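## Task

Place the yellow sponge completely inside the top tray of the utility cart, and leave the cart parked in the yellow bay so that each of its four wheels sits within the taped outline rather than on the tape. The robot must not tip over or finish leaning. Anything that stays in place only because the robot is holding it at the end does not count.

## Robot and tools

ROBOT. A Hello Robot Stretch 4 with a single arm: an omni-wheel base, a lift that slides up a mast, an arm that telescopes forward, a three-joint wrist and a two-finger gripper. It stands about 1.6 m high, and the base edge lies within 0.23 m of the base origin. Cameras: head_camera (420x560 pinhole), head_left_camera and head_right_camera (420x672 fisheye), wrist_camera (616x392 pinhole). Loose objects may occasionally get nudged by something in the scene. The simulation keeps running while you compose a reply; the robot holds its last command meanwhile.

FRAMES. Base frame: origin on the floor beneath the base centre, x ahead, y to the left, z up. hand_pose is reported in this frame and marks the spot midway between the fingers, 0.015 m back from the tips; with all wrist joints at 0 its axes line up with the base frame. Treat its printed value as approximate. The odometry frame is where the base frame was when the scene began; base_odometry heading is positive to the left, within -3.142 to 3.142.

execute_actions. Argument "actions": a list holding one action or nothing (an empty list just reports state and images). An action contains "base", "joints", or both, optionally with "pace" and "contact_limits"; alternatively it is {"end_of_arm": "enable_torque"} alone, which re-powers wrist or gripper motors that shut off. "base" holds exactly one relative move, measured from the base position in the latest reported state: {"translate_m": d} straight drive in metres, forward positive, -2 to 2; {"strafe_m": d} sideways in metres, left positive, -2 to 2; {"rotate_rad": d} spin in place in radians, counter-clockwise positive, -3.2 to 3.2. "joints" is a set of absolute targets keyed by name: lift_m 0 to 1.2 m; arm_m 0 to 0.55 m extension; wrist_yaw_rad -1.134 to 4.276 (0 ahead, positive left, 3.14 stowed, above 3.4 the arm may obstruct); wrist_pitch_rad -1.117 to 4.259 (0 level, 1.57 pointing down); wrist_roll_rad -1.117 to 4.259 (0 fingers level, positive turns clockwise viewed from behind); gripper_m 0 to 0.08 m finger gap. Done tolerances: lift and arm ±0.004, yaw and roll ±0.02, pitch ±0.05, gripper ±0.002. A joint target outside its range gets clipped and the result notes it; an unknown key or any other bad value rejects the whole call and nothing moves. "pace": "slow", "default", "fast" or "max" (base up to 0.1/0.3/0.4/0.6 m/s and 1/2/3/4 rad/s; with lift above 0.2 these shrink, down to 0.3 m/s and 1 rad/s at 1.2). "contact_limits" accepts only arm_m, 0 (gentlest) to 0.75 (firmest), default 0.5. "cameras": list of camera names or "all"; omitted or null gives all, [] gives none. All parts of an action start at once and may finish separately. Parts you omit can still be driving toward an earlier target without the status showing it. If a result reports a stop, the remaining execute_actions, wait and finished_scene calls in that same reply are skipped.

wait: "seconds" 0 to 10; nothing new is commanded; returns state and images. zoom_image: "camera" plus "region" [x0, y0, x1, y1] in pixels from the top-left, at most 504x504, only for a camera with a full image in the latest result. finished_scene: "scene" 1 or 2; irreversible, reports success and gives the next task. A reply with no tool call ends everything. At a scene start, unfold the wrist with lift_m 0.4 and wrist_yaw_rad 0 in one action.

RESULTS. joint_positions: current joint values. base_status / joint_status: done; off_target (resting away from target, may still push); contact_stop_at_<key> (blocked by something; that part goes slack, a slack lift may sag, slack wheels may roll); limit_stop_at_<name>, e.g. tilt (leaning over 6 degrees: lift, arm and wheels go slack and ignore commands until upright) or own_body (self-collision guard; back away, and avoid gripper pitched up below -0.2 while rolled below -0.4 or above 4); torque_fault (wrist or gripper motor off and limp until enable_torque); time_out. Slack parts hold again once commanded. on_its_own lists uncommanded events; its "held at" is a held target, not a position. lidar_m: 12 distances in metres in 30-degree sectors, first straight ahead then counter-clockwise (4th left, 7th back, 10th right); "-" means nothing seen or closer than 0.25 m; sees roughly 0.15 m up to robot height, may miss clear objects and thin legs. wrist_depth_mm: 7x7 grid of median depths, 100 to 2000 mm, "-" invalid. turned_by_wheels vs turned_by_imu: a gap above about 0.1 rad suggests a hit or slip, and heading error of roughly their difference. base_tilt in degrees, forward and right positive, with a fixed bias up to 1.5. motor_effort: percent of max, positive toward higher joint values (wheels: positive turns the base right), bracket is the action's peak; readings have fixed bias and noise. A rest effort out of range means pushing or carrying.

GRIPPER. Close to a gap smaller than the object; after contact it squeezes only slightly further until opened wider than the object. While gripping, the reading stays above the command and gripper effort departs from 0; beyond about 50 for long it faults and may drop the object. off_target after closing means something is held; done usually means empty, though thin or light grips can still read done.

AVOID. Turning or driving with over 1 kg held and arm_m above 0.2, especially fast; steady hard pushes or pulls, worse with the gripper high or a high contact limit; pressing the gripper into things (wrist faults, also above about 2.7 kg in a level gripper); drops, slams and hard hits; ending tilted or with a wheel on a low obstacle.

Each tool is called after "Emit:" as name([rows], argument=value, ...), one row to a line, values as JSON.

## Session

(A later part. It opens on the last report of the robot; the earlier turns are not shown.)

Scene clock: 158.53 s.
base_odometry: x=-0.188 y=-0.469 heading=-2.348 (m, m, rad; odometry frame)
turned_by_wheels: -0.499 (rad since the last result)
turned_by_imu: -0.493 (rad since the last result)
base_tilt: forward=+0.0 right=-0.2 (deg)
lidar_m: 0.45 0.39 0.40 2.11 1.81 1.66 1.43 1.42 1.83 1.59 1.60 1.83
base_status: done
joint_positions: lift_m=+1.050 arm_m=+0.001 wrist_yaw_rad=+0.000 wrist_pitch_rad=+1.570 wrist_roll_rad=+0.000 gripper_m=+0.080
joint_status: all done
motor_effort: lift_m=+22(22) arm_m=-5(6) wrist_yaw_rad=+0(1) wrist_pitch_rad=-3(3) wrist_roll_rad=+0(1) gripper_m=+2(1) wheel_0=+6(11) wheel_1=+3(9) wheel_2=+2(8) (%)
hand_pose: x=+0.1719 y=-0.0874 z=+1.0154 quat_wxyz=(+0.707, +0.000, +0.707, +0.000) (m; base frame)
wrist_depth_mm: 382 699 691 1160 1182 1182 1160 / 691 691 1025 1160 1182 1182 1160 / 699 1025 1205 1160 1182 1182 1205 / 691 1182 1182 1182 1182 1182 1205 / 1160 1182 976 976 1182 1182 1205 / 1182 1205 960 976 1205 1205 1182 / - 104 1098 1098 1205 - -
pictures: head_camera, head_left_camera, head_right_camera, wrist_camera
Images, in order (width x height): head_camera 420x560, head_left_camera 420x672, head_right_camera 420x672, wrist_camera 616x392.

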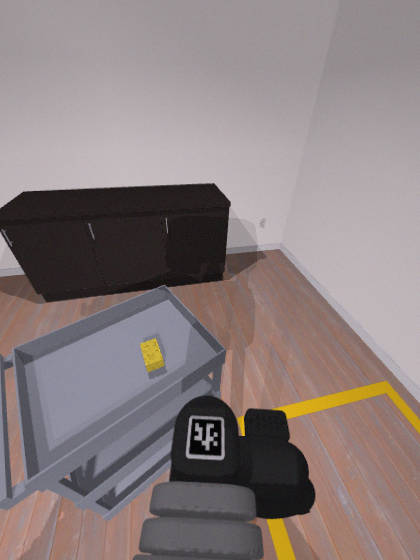

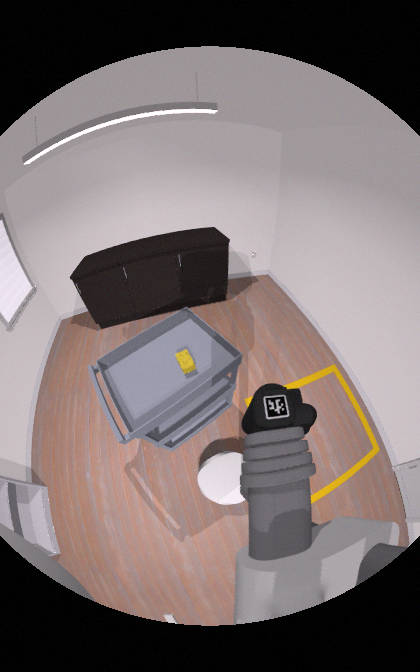

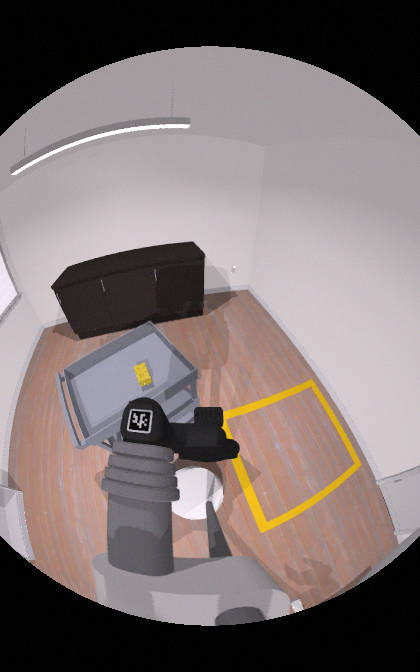

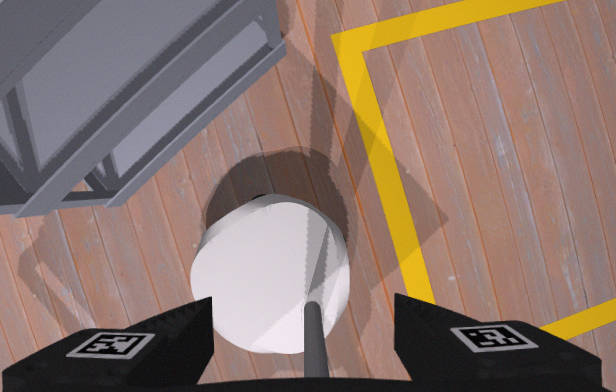

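Emit:
execute_actions([
  {"base":{"rotate_rad":0.76},"joints":{"wrist_roll_rad":1.57,"arm_m":0.2},"pace":"fast"},
])

Scene clock: 195.40 s.
base_odometry: x=-0.188 y=-0.469 heading=-1.589 (m, m, rad; odometry frame)
turned_by_wheels: +0.759 (rad since the last result)
turned_by_imu: +0.745 (rad since the last result)
base_tilt: forward=-0.1 right=-0.2 (deg)
lidar_m: 0.38 0.41 1.81 1.89 1.48 1.41 1.46 1.68 1.60 1.65 0.55 0.41
base_status: done
joint_positions: lift_m=+1.050 arm_m=+0.199 wrist_yaw_rad=+0.000 wrist_pitch_rad=+1.570 wrist_roll_rad=+1.570 gripper_m=+0.080
joint_status: all done
motor_effort: lift_m=+22(22) arm_m=+5(7) wrist_yaw_rad=-4(0) wrist_pitch_rad=-1(3) wrist_roll_rad=+1(6) gripper_m=+1(1) wheel_0=-5(13) wheel_1=-5(7) wheel_2=-3(7) (%)
hand_pose: x=+0.3702 y=-0.0874 z=+1.0154 quat_wxyz=(+0.501, +0.500, +0.500, -0.499) (m; base frame)
wrist_depth_mm: 366 366 370 1160 1205 1182 1205 / 322 364 370 1182 1182 1205 1205 / 368 370 373 1205 1205 1205 1205 / 370 370 373 1182 960 991 1205 / 368 370 370 1205 976 976 1205 / 370 373 368 1205 960 960 1229 / - 104 304 1160 1205 - -
pictures: head_camera, head_left_camera, head_right_camera, wrist_camera
Images, in order (width x height): head_camera 420x560, head_left_camera 420x672, head_right_camera 420x672, wrist_camera 616x392.

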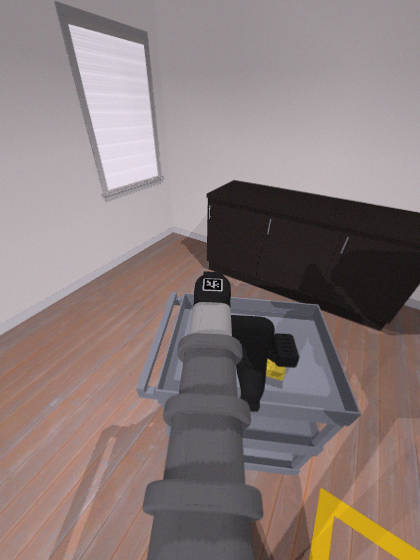

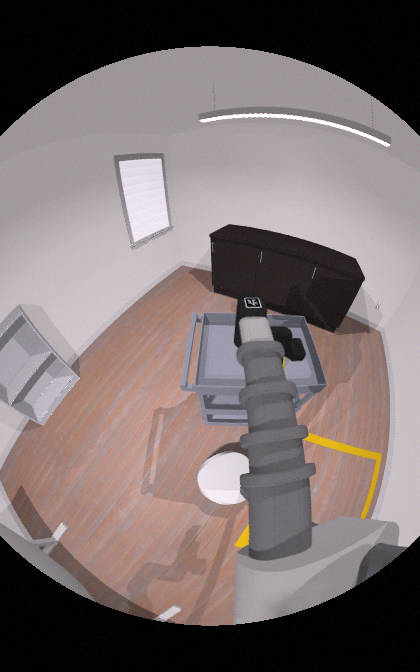

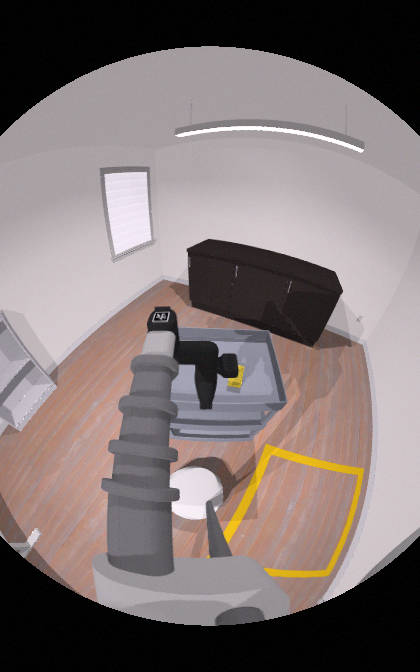

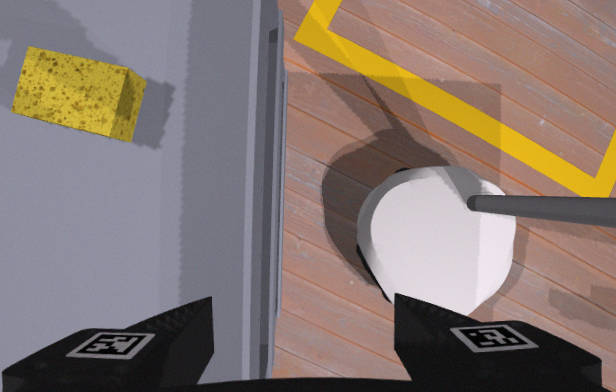

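Emit:
execute_actions([
  {"joints":{"arm_m":0.23,"lift_m":0.94},"pace":"fast"},
], cameras=["wrist_camera","head_right_camera"])

Scene clock: 205.63 s.
base_odometry: x=-0.188 y=-0.469 heading=-1.589 (m, m, rad; odometry frame)
turned_by_wheels: +0.000 (rad since the last result)
turned_by_imu: -0.001 (rad since the last result)
base_tilt: forward=-0.1 right=-0.2 (deg)
lidar_m: 0.39 0.43 1.83 1.89 1.47 1.41 1.47 1.68 1.60 1.65 0.54 0.40
base_status: not commanded
joint_positions: lift_m=+0.940 arm_m=+0.229 wrist_yaw_rad=+0.000 wrist_pitch_rad=+1.570 wrist_roll_rad=+1.570 gripper_m=+0.080
joint_status: all done
motor_effort: lift_m=+18(20) arm_m=+5(5) wrist_yaw_rad=+0(0) wrist_pitch_rad=-2(1) wrist_roll_rad=+1(1) gripper_m=+1(1) wheel_0=-5(5) wheel_1=-4(4) wheel_2=-3(2) (%)
hand_pose: x=+0.4001 y=-0.0874 z=+0.9057 quat_wxyz=(+0.500, +0.500, +0.500, -0.500) (m; base frame)
wrist_depth_mm: 213 259 260 1060 1078 1078 1078 / 214 259 262 1060 1078 1078 1098 / 259 260 263 1078 1078 1078 1078 / 258 260 263 1078 946 866 866 / 259 262 263 1078 866 866 1078 / 259 262 264 1098 866 854 1078 / - 104 264 1098 1078 - -
pictures: head_right_camera, wrist_camera
Images, in order (width x height): head_right_camera 420x672, wrist_camera 616x392.

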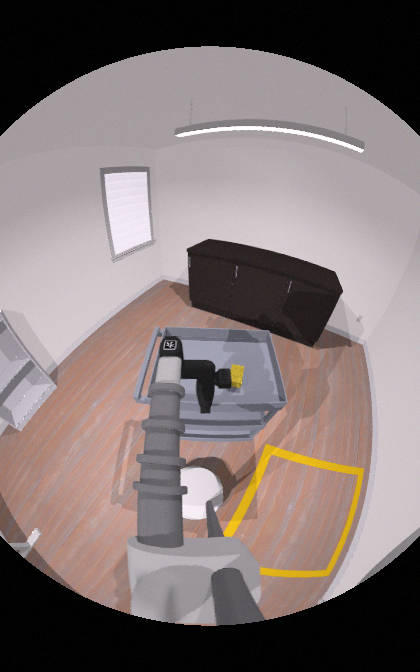

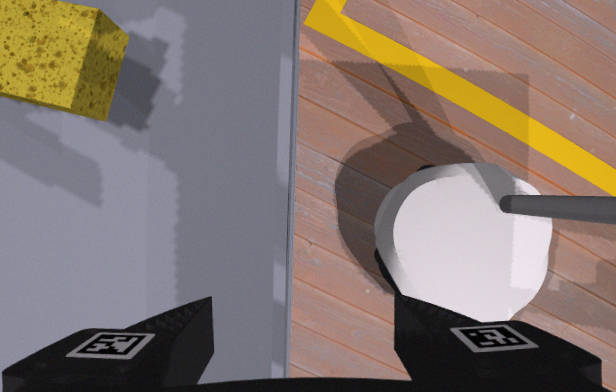

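Emit:
execute_actions([
  {"joints":{"lift_m":0.88}},
], cameras=["wrist_camera"])

Emit:
execute_actions([
  {"joints":{"gripper_m":0.0}},
], cameras=["wrist_camera","head_camera"])

Scene clock: 211.10 s.
base_odometry: x=-0.188 y=-0.469 heading=-1.589 (m, m, rad; odometry frame)
turned_by_wheels: +0.000 (rad since the last result)
turned_by_imu: -0.001 (rad since the last result)
base_tilt: forward=-0.1 right=-0.2 (deg)
lidar_m: 0.38 0.42 1.82 1.88 1.48 1.41 1.48 1.67 1.60 1.65 0.53 0.42
base_status: not commanded
joint_positions: lift_m=+0.880 arm_m=+0.229 wrist_yaw_rad=+0.000 wrist_pitch_rad=+1.570 wrist_roll_rad=+1.570 gripper_m=+0.080
joint_status: all done
motor_effort: lift_m=+18(18) arm_m=+5(5) wrist_yaw_rad=-2(1) wrist_pitch_rad=-2(2) wrist_roll_rad=+1(1) gripper_m=+1(1) wheel_0=-5(5) wheel_1=-5(4) wheel_2=-3(3) (%)
hand_pose: x=+0.4001 y=-0.0874 z=+0.8457 quat_wxyz=(+0.500, +0.500, +0.500, -0.500) (m; base frame)
wrist_depth_mm: 187 200 202 1008 991 1025 1008 / 199 200 202 991 1008 1025 1042 / 200 201 202 1008 1008 1008 1025 / 200 202 202 1008 960 798 809 / 200 202 202 1008 820 788 809 / 201 202 203 1008 798 798 1042 / - 104 204 1008 1025 - -
pictures: wrist_camera
Images, in order (width x height): wrist_camera 616x392.

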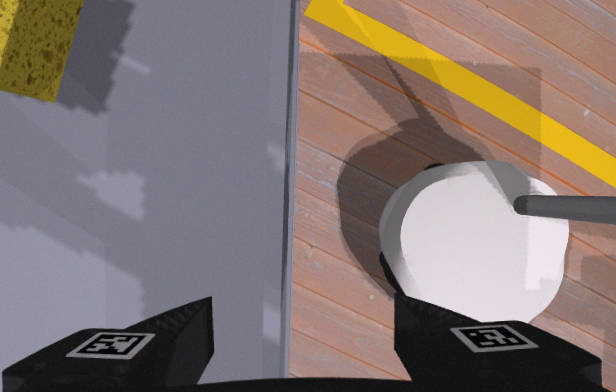

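Scene clock: 212.53 s.
base_odometry: x=-0.188 y=-0.469 heading=-1.589 (m, m, rad; odometry frame)
turned_by_wheels: +0.000 (rad since the last result)
turned_by_imu: +0.000 (rad since the last result)
base_tilt: forward=-0.1 right=-0.2 (deg)
lidar_m: 0.38 0.41 1.82 1.88 1.47 1.41 1.47 1.67 1.60 1.65 0.54 0.40
base_status: not commanded
joint_positions: lift_m=+0.880 arm_m=+0.230 wrist_yaw_rad=-0.003 wrist_pitch_rad=+1.565 wrist_roll_rad=+1.574 gripper_m=+0.004
joint_status: gripper_m off_target (ended at +0.004, target +0.000)
on_its_own: gripper_m is held at +0.003, not at your +0.000, by its contact guard: the fingers met something
motor_effort: lift_m=+20(20) arm_m=+2(5) wrist_yaw_rad=+10(11) wrist_pitch_rad=+12(31) wrist_roll_rad=-10(11) gripper_m=-27(30) wheel_0=-5(5) wheel_1=-5(5) wheel_2=+0(2) (%)
hand_pose: x=+0.4014 y=-0.0874 z=+0.8455 quat_wxyz=(+0.500, +0.503, +0.497, -0.500) (m; base frame)
wrist_depth_mm: 176 202 203 203 1025 1025 1025 / 190 202 203 204 1008 1025 1025 / 201 202 204 204 1025 1025 1025 / 202 202 203 204 1008 798 798 / 202 203 204 204 842 798 798 / 202 203 204 152 991 788 1042 / 202 204 - 135 - 1025 1042
pictures: head_camera, wrist_camera
Images, in order (width x height): head_camera 420x560, wrist_camera 616x392.

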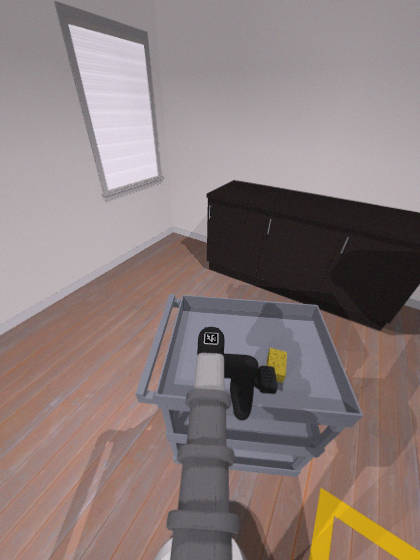

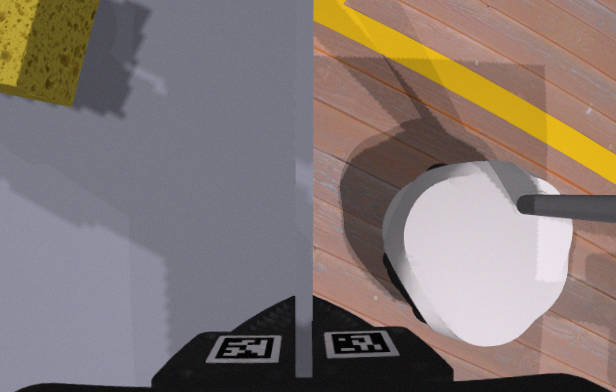

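Emit:
execute_actions([
  {"base":{"strafe_m":-0.25},"pace":"slow"},
])

Scene clock: 225.50 s.
base_odometry: x=-0.438 y=-0.464 heading=-1.588 (m, m, rad; odometry frame)
turned_by_wheels: +0.001 (rad since the last result)
turned_by_imu: +0.000 (rad since the last result)
base_tilt: forward=-0.1 right=-0.1 (deg)
lidar_m: 0.37 0.39 2.03 2.12 1.61 1.53 2.00 1.45 1.38 1.43 0.58 0.41
base_status: done
joint_positions: lift_m=+0.880 arm_m=+0.230 wrist_yaw_rad=+0.004 wrist_pitch_rad=+1.569 wrist_roll_rad=+1.565 gripper_m=+0.004
joint_status: not commanded
on_its_own: gripper_m is held at +0.003, not at your +0.000, by its contact guard: the fingers met something; wrist_roll_rad is at rest, and its effort (+15) is outside its rest range (-13 to +13)
motor_effort: lift_m=+19(20) arm_m=+2(2) wrist_yaw_rad=-12(14) wrist_pitch_rad=+0(12) wrist_roll_rad=+15(16) gripper_m=-30(29) wheel_0=+9(16) wheel_1=-1(9) wheel_2=+0(1) (%)
hand_pose: x=+0.4012 y=-0.0874 z=+0.8456 quat_wxyz=(+0.503, +0.498, +0.502, -0.497) (m; base frame)
wrist_depth_mm: 188 200 202 1008 1008 1025 1025 / 194 201 202 1025 1008 1008 1025 / 200 201 202 991 1008 1008 1008 / 201 202 203 1008 976 798 1042 / 201 202 203 1025 820 798 798 / 201 202 204 139 891 798 1042 / 202 203 - 134 - 1008 1025
pictures: head_camera, head_left_camera, head_right_camera, wrist_camera
Images, in order (width x height): head_camera 420x560, head_left_camera 420x672, head_right_camera 420x672, wrist_camera 616x392.

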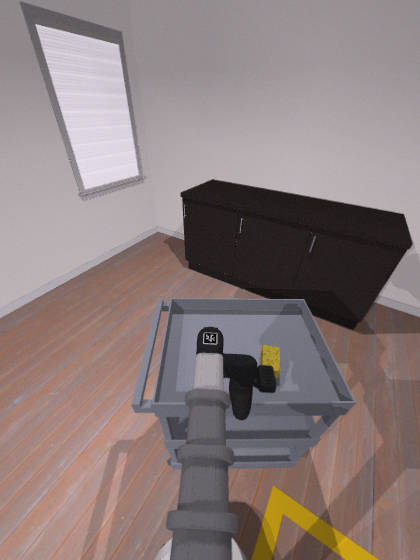

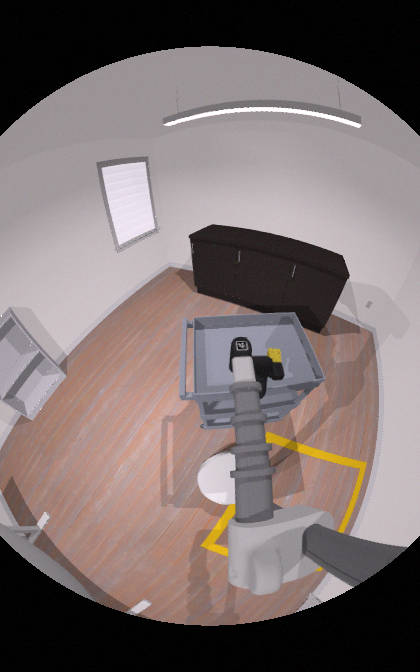

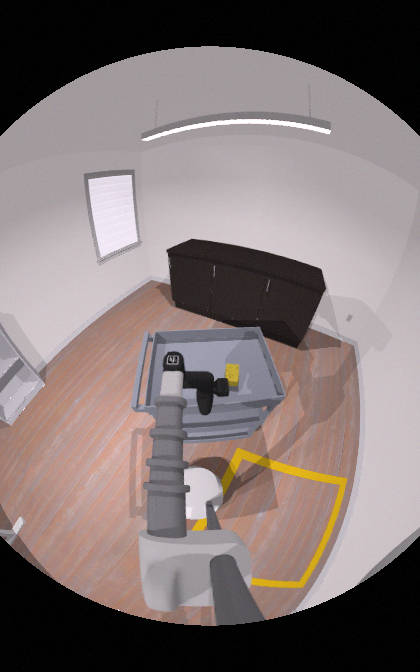

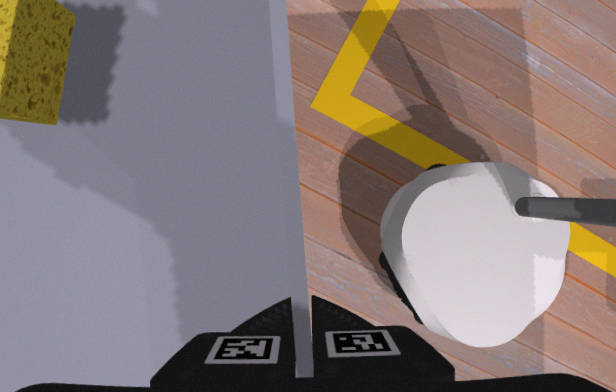

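Emit:
execute_actions([
  {"base":{"strafe_m":-0.44}},
], cameras=["head_camera","wrist_camera"])

Emit:
execute_actions([
  {"base":{"translate_m":-0.4}},
])

Scene clock: 233.43 s.
base_odometry: x=-0.878 y=-0.457 heading=-1.588 (m, m, rad; odometry frame)
turned_by_wheels: +0.000 (rad since the last result)
turned_by_imu: +0.004 (rad since the last result)
base_tilt: forward=-0.1 right=-0.2 (deg)
lidar_m: 0.36 0.38 2.45 2.50 1.85 1.77 1.42 1.04 0.99 1.02 0.64 0.40
base_status: done
joint_positions: lift_m=+0.880 arm_m=+0.230 wrist_yaw_rad=+0.008 wrist_pitch_rad=+1.566 wrist_roll_rad=+1.563 gripper_m=+0.004
joint_status: not commanded
on_its_own: gripper_m is held at +0.003, not at your +0.000, by its contact guard: the fingers met something; wrist_yaw_rad is at rest, and its effort (-24) is outside its rest range (-13 to +13); wrist_roll_rad is at rest, and its effort (+21) is outside its rest range (-13 to +13)
motor_effort: lift_m=+19(19) arm_m=+2(3) wrist_yaw_rad=-24(25) wrist_pitch_rad=+9(10) wrist_roll_rad=+21(21) gripper_m=-38(38) wheel_0=+5(20) wheel_1=+0(10) wheel_2=+2(0) (%)
hand_pose: x=+0.4022 y=-0.0874 z=+0.8456 quat_wxyz=(+0.505, +0.497, +0.503, -0.495) (m; base frame)
wrist_depth_mm: 196 201 202 1008 1008 1008 1025 / 200 202 202 1008 1008 1025 1025 / 201 202 202 991 1025 1042 1025 / 201 202 203 1008 1008 788 1025 / 202 202 204 1025 820 798 798 / 202 202 204 152 917 798 1008 / 203 203 - 135 - 1025 1025
pictures: head_camera, wrist_camera
Images, in order (width x height): head_camera 420x560, wrist_camera 616x392.

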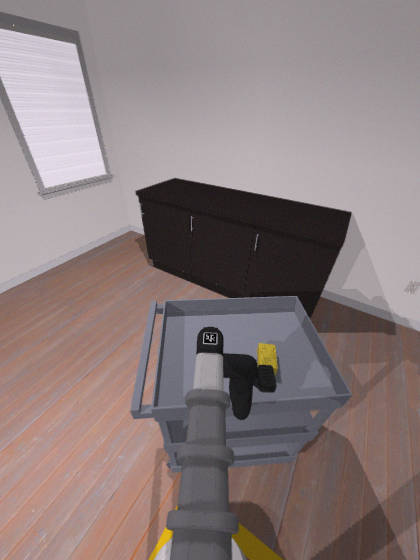

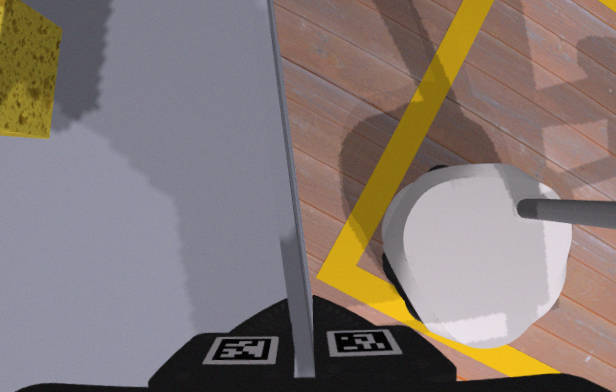

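Scene clock: 236.27 s.
base_odometry: x=-0.871 y=-0.057 heading=-1.589 (m, m, rad; odometry frame)
turned_by_wheels: -0.002 (rad since the last result)
turned_by_imu: -0.006 (rad since the last result)
base_tilt: forward=-0.1 right=-0.2 (deg)
lidar_m: 0.39 0.41 2.61 2.01 1.46 1.44 1.13 0.84 0.79 0.83 0.52 0.39
base_status: done
joint_positions: lift_m=+0.880 arm_m=+0.230 wrist_yaw_rad=-0.006 wrist_pitch_rad=+1.566 wrist_roll_rad=+1.576 gripper_m=+0.004
joint_status: not commanded
on_its_own: gripper_m is held at +0.003, not at your +0.000, by its contact guard: the fingers met something; wrist_yaw_rad is at rest, and its effort (+18) is outside its rest range (-13 to +13); wrist_roll_rad is at rest, and its effort (-18) is outside its rest range (-13 to +13)
motor_effort: lift_m=+19(19) arm_m=+1(2) wrist_yaw_rad=+18(37) wrist_pitch_rad=+8(35) wrist_roll_rad=-18(22) gripper_m=-35(38) wheel_0=-11(17) wheel_1=-5(9) wheel_2=-5(19) (%)
hand_pose: x=+0.4010 y=-0.0874 z=+0.8456 quat_wxyz=(+0.498, +0.504, +0.496, -0.502) (m; base frame)
wrist_depth_mm: 171 202 202 204 1008 1025 1025 / 194 202 203 204 1008 1008 1025 / 202 202 203 204 1008 1008 1025 / 201 202 203 205 976 798 809 / 202 203 204 204 820 798 798 / 202 202 203 157 931 798 1025 / 202 203 - 135 - 1025 1042
pictures: head_camera, head_left_camera, head_right_camera, wrist_camera
Images, in order (width x height): head_camera 420x560, head_left_camera 420x672, head_right_camera 420x672, wrist_camera 616x392.

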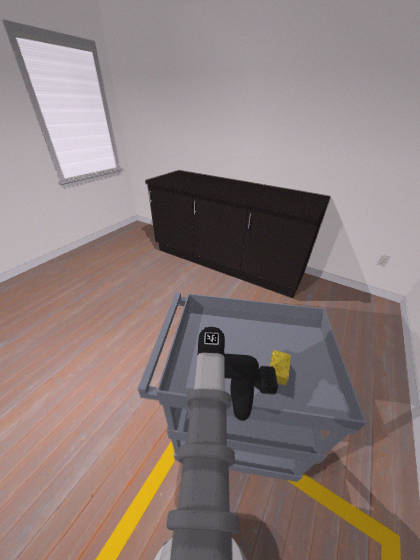

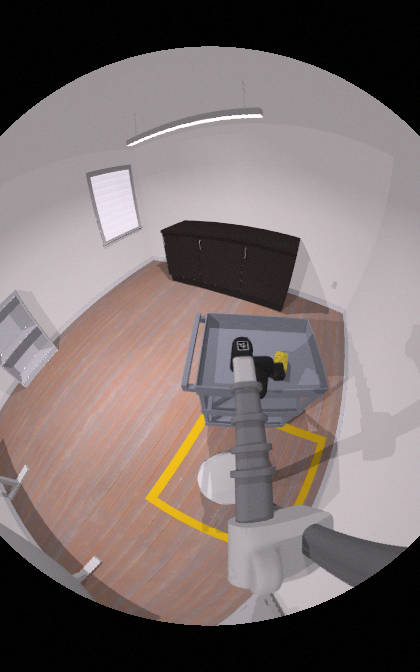

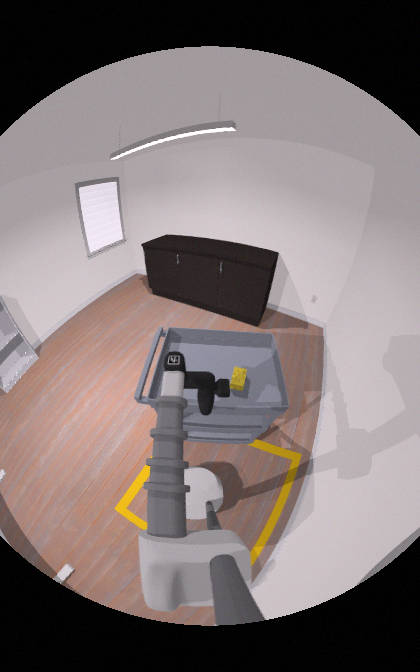

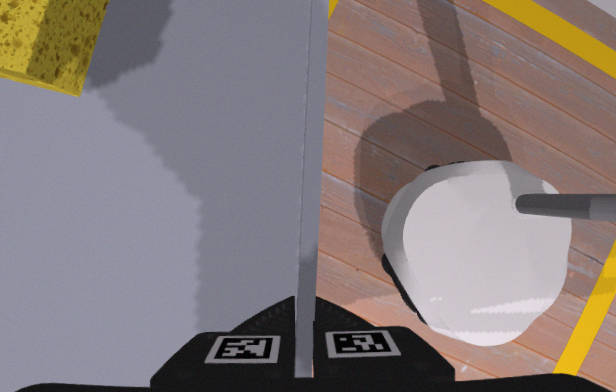

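Emit:
execute_actions([
  {"base":{"translate_m":-0.52}},
])

Scene clock: 256.00 s.
base_odometry: x=-0.861 y=+0.462 heading=-1.589 (m, m, rad; odometry frame)
turned_by_wheels: +0.000 (rad since the last result)
turned_by_imu: -0.002 (rad since the last result)
base_tilt: forward=-0.1 right=-0.1 (deg)
lidar_m: 0.36 0.38 2.87 1.38 1.10 1.72 0.78 0.58 0.52 0.56 0.60 0.40
base_status: done
joint_positions: lift_m=+0.880 arm_m=+0.230 wrist_yaw_rad=+0.007 wrist_pitch_rad=+1.566 wrist_roll_rad=+1.564 gripper_m=+0.004
joint_status: not commanded
on_its_own: gripper_m is held at +0.003, not at your +0.000, by its contact guard: the fingers met something; wrist_yaw_rad is at rest, and its effort (-20) is outside its rest range (-13 to +13); wrist_roll_rad is at rest, and its effort (+17) is outside its rest range (-13 to +13)
motor_effort: lift_m=+19(19) arm_m=+1(2) wrist_yaw_rad=-20(23) wrist_pitch_rad=+9(28) wrist_roll_rad=+17(18) gripper_m=-32(34) wheel_0=-1(16) wheel_1=-2(9) wheel_2=+3(13) (%)
hand_pose: x=+0.4022 y=-0.0874 z=+0.8456 quat_wxyz=(+0.504, +0.498, +0.502, -0.495) (m; base frame)
wrist_depth_mm: 190 200 201 1008 991 1008 917 / 195 201 202 1008 1008 1008 1042 / 200 202 203 1008 1008 1025 1042 / 202 202 202 991 1008 798 798 / 202 203 204 1008 831 809 809 / 202 203 204 140 904 798 1025 / 202 203 - 134 - 1025 1042
pictures: head_camera, head_left_camera, head_right_camera, wrist_camera
Images, in order (width x height): head_camera 420x560, head_left_camera 420x672, head_right_camera 420x672, wrist_camera 616x392.

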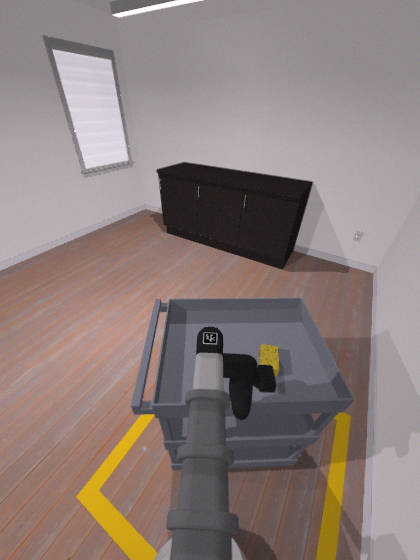

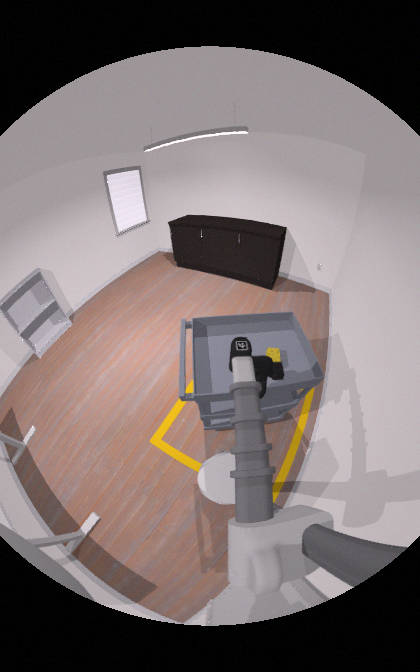

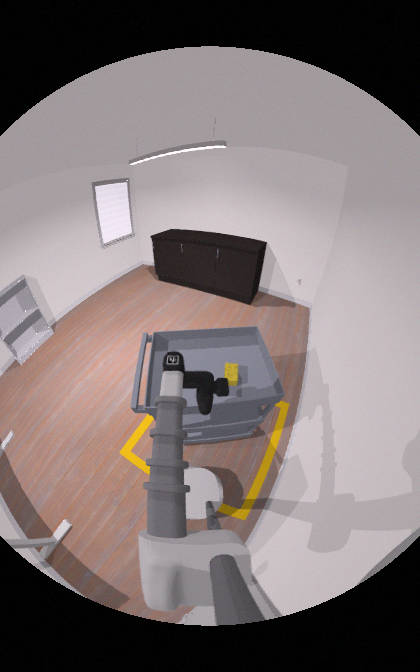

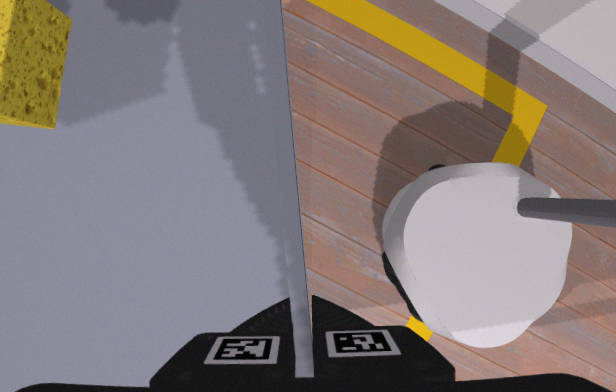

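Emit:
execute_actions([
  {"base":{"translate_m":-0.06}},
], cameras=[])

Emit:
execute_actions([
  {"joints":{"gripper_m":0.06}},
], cameras=[])

Emit:
execute_actions([
  {"joints":{"lift_m":1.05},"pace":"fast"},
], cameras=[])

Emit:
execute_actions([
  {"base":{"strafe_m":0.5},"joints":{"arm_m":0.0,"wrist_roll_rad":0},"pace":"fast"},
])

Scene clock: 279.87 s.
base_odometry: x=-0.860 y=+0.522 heading=-1.589 (m, m, rad; odometry frame)
turned_by_wheels: +0.000 (rad since the last result)
turned_by_imu: -0.001 (rad since the last result)
base_tilt: forward=+0.0 right=-0.2 (deg)
lidar_m: 0.36 0.40 2.90 1.32 1.09 1.66 0.73 0.55 0.51 0.53 0.59 0.41
base_status: done
joint_positions: lift_m=+0.880 arm_m=+0.230 wrist_yaw_rad=+0.007 wrist_pitch_rad=+1.566 wrist_roll_rad=+1.564 gripper_m=+0.004
joint_status: not commanded
on_its_own: gripper_m is held at +0.003, not at your +0.000, by its contact guard: the fingers met something; wrist_yaw_rad is at rest, and its effort (-19) is outside its rest range (-13 to +13); wrist_roll_rad is at rest, and its effort (+17) is outside its rest range (-13 to +13)
motor_effort: lift_m=+20(19) arm_m=+1(1) wrist_yaw_rad=-19(29) wrist_pitch_rad=+9(30) wrist_roll_rad=+17(17) gripper_m=-33(32) wheel_0=+0(3) wheel_1=-1(7) wheel_2=+5(16) (%)
hand_pose: x=+0.4022 y=-0.0874 z=+0.8456 quat_wxyz=(+0.505, +0.498, +0.502, -0.495) (m; base frame)
wrist_depth_mm: 190 200 202 1025 1008 976 866 / 195 201 202 991 1008 1008 1025 / 201 202 203 1025 1008 1025 1025 / 201 202 203 1008 1008 809 798 / 202 202 204 1008 820 798 809 / 202 203 204 140 904 798 1025 / 202 203 - 134 - 1025 1042
pictures: none
No camera images: the call's "cameras" was empty. Leave "cameras" out to get every camera's image.

Scene clock: 281.10 s.
base_odometry: x=-0.860 y=+0.522 heading=-1.589 (m, m, rad; odometry frame)
turned_by_wheels: +0.000 (rad since the last result)
turned_by_imu: -0.001 (rad since the last result)
base_tilt: forward=+0.0 right=-0.2 (deg)
lidar_m: 0.37 0.38 2.90 1.31 1.10 1.66 0.73 0.54 0.51 0.52 0.59 0.41
base_status: not commanded
joint_positions: lift_m=+0.880 arm_m=+0.230 wrist_yaw_rad=+0.000 wrist_pitch_rad=+1.569 wrist_roll_rad=+1.570 gripper_m=+0.060
joint_status: all done
motor_effort: lift_m=+19(19) arm_m=+1(1) wrist_yaw_rad=-2(19) wrist_pitch_rad=+0(10) wrist_roll_rad=+1(17) gripper_m=+1(28) wheel_0=+0(0) wheel_1=-1(1) wheel_2=+5(5) (%)
hand_pose: x=+0.4010 y=-0.0874 z=+0.8456 quat_wxyz=(+0.501, +0.500, +0.500, -0.499) (m; base frame)
wrist_depth_mm: 195 200 201 1008 1008 976 866 / 200 200 202 1008 1025 1008 1025 / 199 201 202 1008 1025 1025 1042 / 200 201 202 1008 960 809 788 / 200 202 202 1025 820 798 798 / 201 202 202 462 798 788 1025 / 201 - 136 204 143 - -
pictures: none
No camera images: the call's "cameras" was empty. Leave "cameras" out to get every camera's image.

Scene clock: 282.57 s.
base_odometry: x=-0.860 y=+0.522 heading=-1.589 (m, m, rad; odometry frame)
turned_by_wheels: +0.000 (rad since the last result)
turned_by_imu: +0.000 (rad since the last result)
base_tilt: forward=+0.0 right=-0.2 (deg)
lidar_m: 0.36 0.38 2.91 1.31 1.08 1.66 0.72 0.54 0.52 0.53 0.58 0.41
base_status: not commanded
joint_positions: lift_m=+1.050 arm_m=+0.230 wrist_yaw_rad=+0.000 wrist_pitch_rad=+1.570 wrist_roll_rad=+1.570 gripper_m=+0.060
joint_status: all done
motor_effort: lift_m=+21(23) arm_m=+1(1) wrist_yaw_rad=-2(2) wrist_pitch_rad=+0(0) wrist_roll_rad=+1(2) gripper_m=+2(2) wheel_0=+0(0) wheel_1=-1(0) wheel_2=+5(5) (%)
hand_pose: x=+0.4009 y=-0.0874 z=+1.0154 quat_wxyz=(+0.501, +0.500, +0.500, -0.499) (m; base frame)
wrist_depth_mm: 366 366 370 1182 1182 991 866 / 364 368 370 1182 1182 1182 1042 / 330 330 373 1182 1205 1205 1182 / 368 368 375 1182 991 976 1205 / 368 370 373 1182 976 976 1229 / 370 370 373 634 976 976 1205 / 368 - 136 377 143 - -
pictures: none
No camera images: the call's "cameras" was empty. Leave "cameras" out to get every camera's image.

Scene clock: 285.33 s.
base_odometry: x=-0.360 y=+0.513 heading=-1.589 (m, m, rad; odometry frame)
turned_by_wheels: +0.000 (rad since the last result)
turned_by_imu: -0.001 (rad since the last result)
base_tilt: forward=+0.0 right=-0.2 (deg)
lidar_m: 2.77 2.58 2.46 0.95 0.70 0.68 1.39 0.98 0.92 0.99 0.52 0.47
base_status: done
joint_positions: lift_m=+1.050 arm_m=+0.001 wrist_yaw_rad=+0.000 wrist_pitch_rad=+1.570 wrist_roll_rad=+0.000 gripper_m=+0.060
joint_status: all done
motor_effort: lift_m=+21(21) arm_m=-5(5) wrist_yaw_rad=-2(2) wrist_pitch_rad=-3(3) wrist_roll_rad=-1(6) gripper_m=+0(2) wheel_0=-3(11) wheel_1=+1(13) wheel_2=-1(4) (%)
hand_pose: x=+0.1719 y=-0.0874 z=+1.0155 quat_wxyz=(+0.707, +0.000, +0.707, +0.000) (m; base frame)
wrist_depth_mm: 1182 1182 1182 1160 1025 627 394 / 1182 1160 1160 1160 1025 699 699 / 1160 1182 1160 1182 1182 1182 1182 / 1182 1182 1182 1182 1205 1205 1205 / 1182 1205 991 976 1182 1205 1205 / 1182 1182 960 960 1182 1205 1205 / 1182 - 136 1098 143 - -
pictures: head_camera, head_left_camera, head_right_camera, wrist_camera
Images, in order (width x height): head_camera 420x560, head_left_camera 420x672, head_right_camera 420x672, wrist_camera 616x392.

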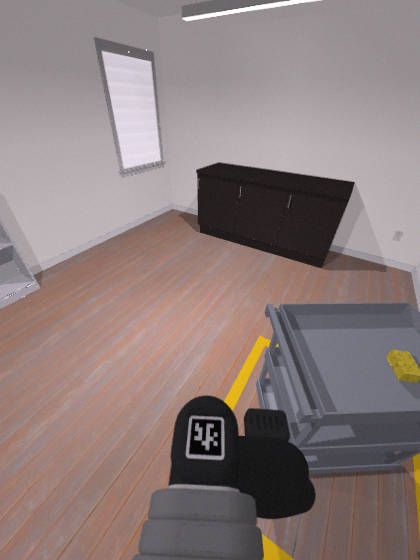

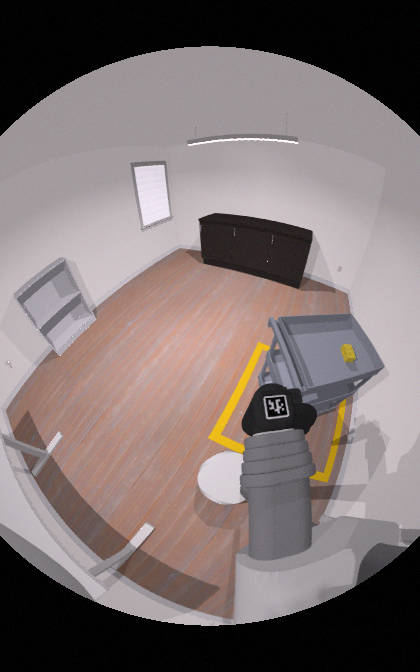

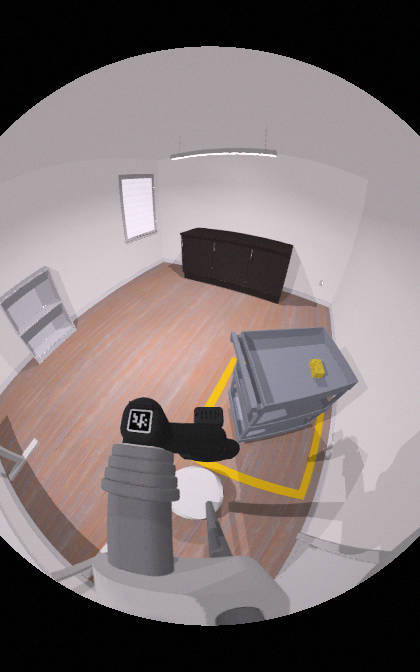

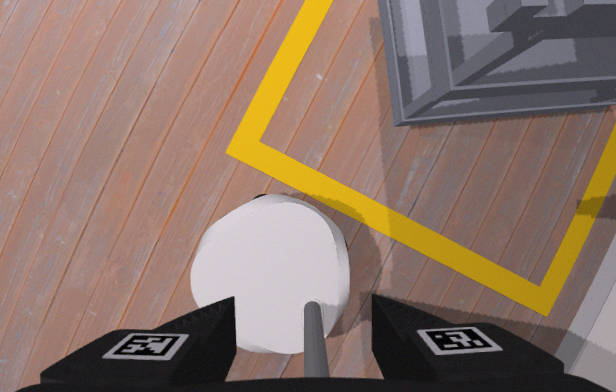

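Emit:
zoom_image(camera="head_left_camera", region=[200, 290, 400, 500])

Emit:
zoom_image(camera="head_right_camera", region=[180, 300, 380, 520])

Region (200, 290, 400, 500) of head_left_camera's 420x672 image, scaled by 2.400, with more detail than that image has; it fills the left 480 columns of this view, and the rest is white.

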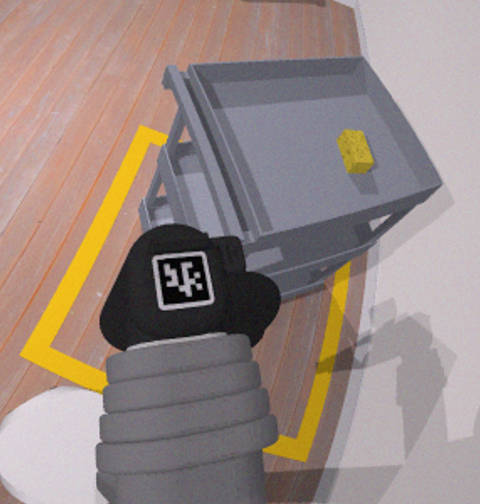

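Region (180, 300, 380, 520) of head_right_camera's 420x672 image, scaled by 2.291, with more detail than that image has; it fills the left 458 columns of this view, and the rest is white.

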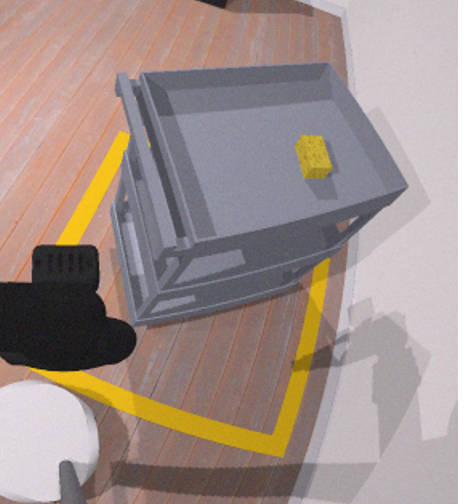

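Emit:
execute_actions([
  {"base":{"translate_m":0.6},"pace":"fast"},
])

Scene clock: 304.83 s.
base_odometry: x=-0.371 y=-0.087 heading=-1.588 (m, m, rad; odometry frame)
turned_by_wheels: +0.001 (rad since the last result)
turned_by_imu: -0.001 (rad since the last result)
base_tilt: forward=-0.1 right=-0.2 (deg)
lidar_m: 2.24 2.58 2.16 1.69 1.23 1.17 1.78 1.30 0.28 0.25 0.25 2.14
base_status: done
joint_positions: lift_m=+1.050 arm_m=+0.001 wrist_yaw_rad=+0.000 wrist_pitch_rad=+1.570 wrist_roll_rad=+0.000 gripper_m=+0.060
joint_status: not commanded
motor_effort: lift_m=+20(21) arm_m=-5(5) wrist_yaw_rad=+1(0) wrist_pitch_rad=-3(3) wrist_roll_rad=-1(0) gripper_m=+2(0) wheel_0=+4(9) wheel_1=+3(8) wheel_2=+0(12) (%)
hand_pose: x=+0.1719 y=-0.0874 z=+1.0155 quat_wxyz=(+0.707, +0.000, +0.707, +0.000) (m; base frame)
wrist_depth_mm: 1160 1160 1138 1182 1182 1182 1182 / 1160 1182 1160 1160 1182 1160 1182 / 1160 1205 1182 1205 1160 1182 1182 / 1182 1182 1182 1205 1182 357 332 / 1205 1182 960 960 1025 707 338 / 1182 1182 960 976 1025 320 343 / 1160 - 136 1098 143 - -
pictures: head_camera, head_left_camera, head_right_camera, wrist_camera
Images, in order (width x height): head_camera 420x560, head_left_camera 420x672, head_right_camera 420x672, wrist_camera 616x392.

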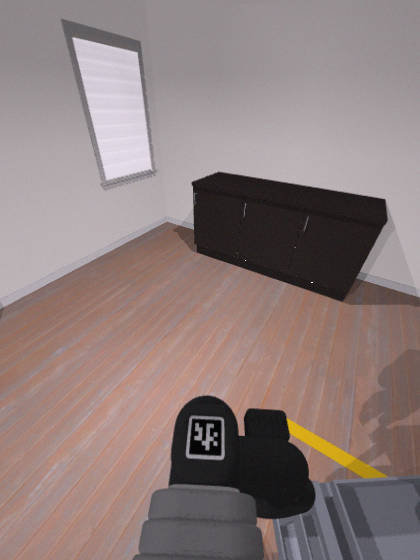

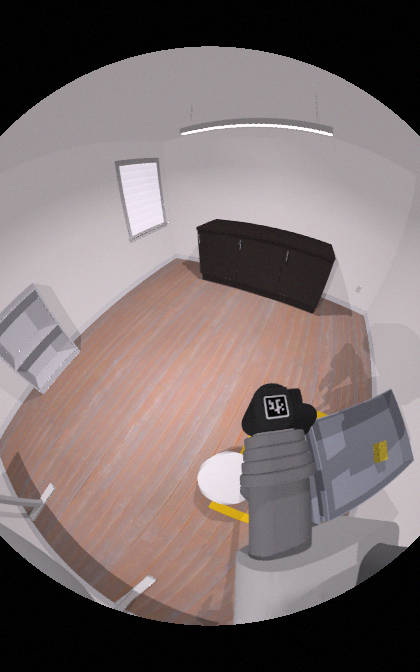

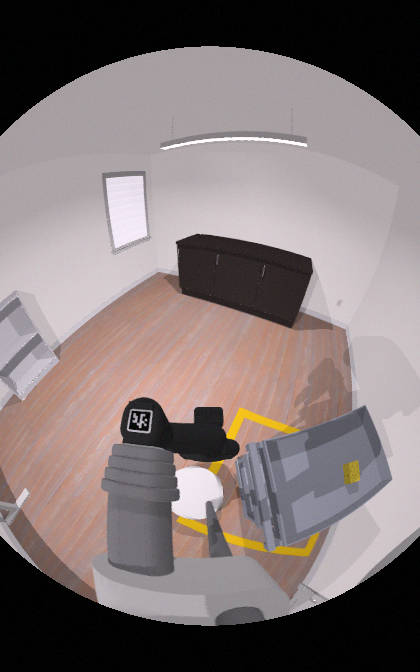

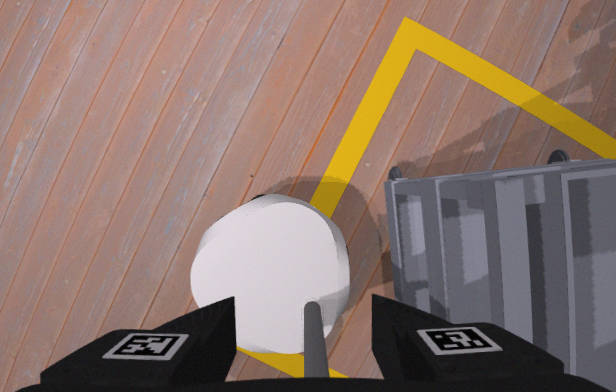

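Emit:
zoom_image(camera="wrist_camera", region=[360, 60, 616, 230])

Region (360, 60, 616, 230) of wrist_camera's 616x392 image, scaled by 1.969; it fills the top 335 rows of this view, and the rest is white.

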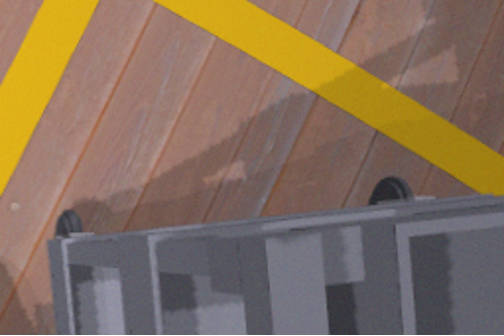

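Emit:
execute_actions([
  {"base":{"strafe_m":0.15},"pace":"fast"},
], cameras=[])

Emit:
execute_actions([
  {"base":{"rotate_rad":-1.59},"joints":{"wrist_roll_rad":1.57,"arm_m":0.2,"gripper_m":0.08},"pace":"fast"},
])

Scene clock: 341.90 s.
base_odometry: x=-0.221 y=-0.089 heading=-1.589 (m, m, rad; odometry frame)
turned_by_wheels: +0.000 (rad since the last result)
turned_by_imu: -0.002 (rad since the last result)
base_tilt: forward=-0.1 right=-0.1 (deg)
lidar_m: 2.29 2.45 2.03 1.58 1.15 1.10 1.95 1.44 0.44 0.40 0.42 2.19
base_status: done
joint_positions: lift_m=+1.050 arm_m=+0.001 wrist_yaw_rad=+0.000 wrist_pitch_rad=+1.570 wrist_roll_rad=+0.000 gripper_m=+0.060
joint_status: not commanded
motor_effort: lift_m=+21(21) arm_m=-6(5) wrist_yaw_rad=-1(1) wrist_pitch_rad=-3(3) wrist_roll_rad=+0(0) gripper_m=+1(2) wheel_0=-2(13) wheel_1=+1(13) wheel_2=+0(0) (%)
hand_pose: x=+0.1719 y=-0.0874 z=+1.0155 quat_wxyz=(+0.707, +0.000, +0.707, +0.000) (m; base frame)
wrist_depth_mm: 1160 1160 1160 1160 1182 1182 1182 / 1182 1160 1160 1182 1160 1182 1160 / 1182 1182 1182 1182 1182 1182 1182 / 1182 1182 1182 1182 1182 1025 699 / 1182 1182 976 960 1182 1042 707 / 1182 1182 960 960 1182 976 715 / 1205 - 136 1098 143 - -
pictures: none
No camera images: the call's "cameras" was empty. Leave "cameras" out to get every camera's image.

Scene clock: 344.27 s.
base_odometry: x=-0.221 y=-0.089 heading=+3.105 (m, m, rad; odometry frame)
turned_by_wheels: -1.589 (rad since the last result)
turned_by_imu: -1.564 (rad since the last result)
base_tilt: forward=+0.0 right=-0.2 (deg)
lidar_m: 0.38 0.38 2.20 2.27 2.47 2.04 2.12 1.17 1.12 1.17 1.44 0.42
base_status: done
joint_positions: lift_m=+1.050 arm_m=+0.199 wrist_yaw_rad=+0.000 wrist_pitch_rad=+1.570 wrist_roll_rad=+1.570 gripper_m=+0.080
joint_status: all done
motor_effort: lift_m=+20(20) arm_m=+5(5) wrist_yaw_rad=+0(2) wrist_pitch_rad=-1(0) wrist_roll_rad=+1(2) gripper_m=+1(0) wheel_0=+5(11) wheel_1=+2(7) wheel_2=+3(7) (%)
hand_pose: x=+0.3703 y=-0.0874 z=+1.0155 quat_wxyz=(+0.501, +0.500, +0.500, -0.499) (m; base frame)
wrist_depth_mm: 1160 1160 1160 1182 1182 1182 1205 / 1160 1160 1182 1182 1182 1182 1205 / 368 330 327 1182 1182 1205 1205 / 370 368 683 1182 976 976 1229 / 368 368 366 1182 976 991 1205 / 368 370 304 1182 976 991 1205 / - 104 303 1182 1205 - -
pictures: head_camera, head_left_camera, head_right_camera, wrist_camera
Images, in order (width x height): head_camera 420x560, head_left_camera 420x672, head_right_camera 420x672, wrist_camera 616x392.

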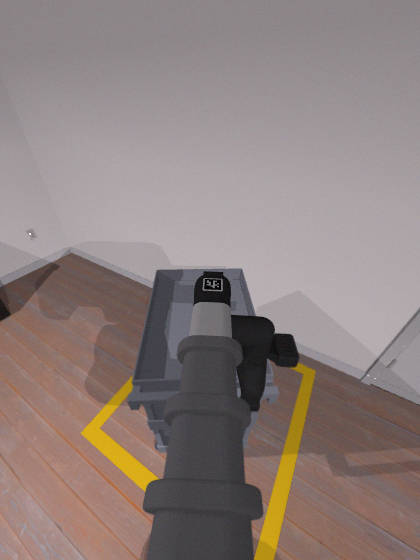

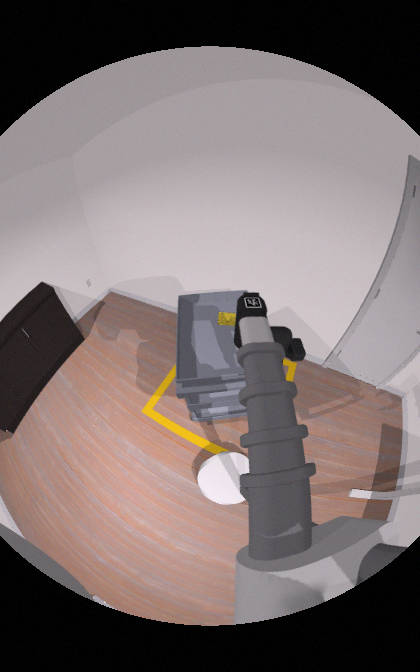

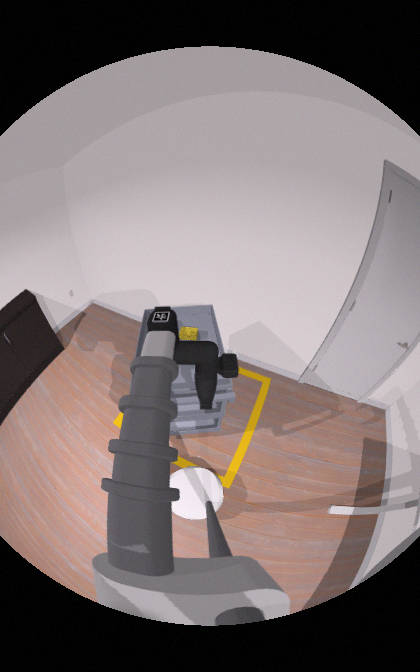

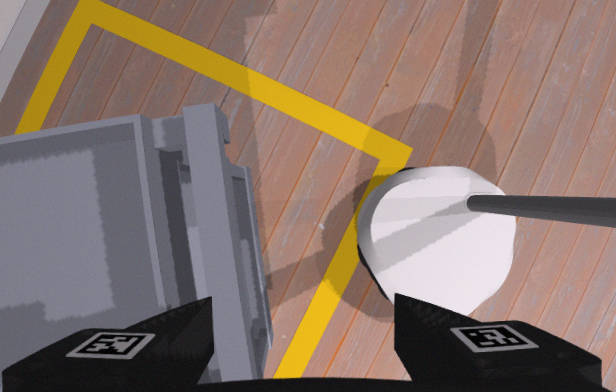

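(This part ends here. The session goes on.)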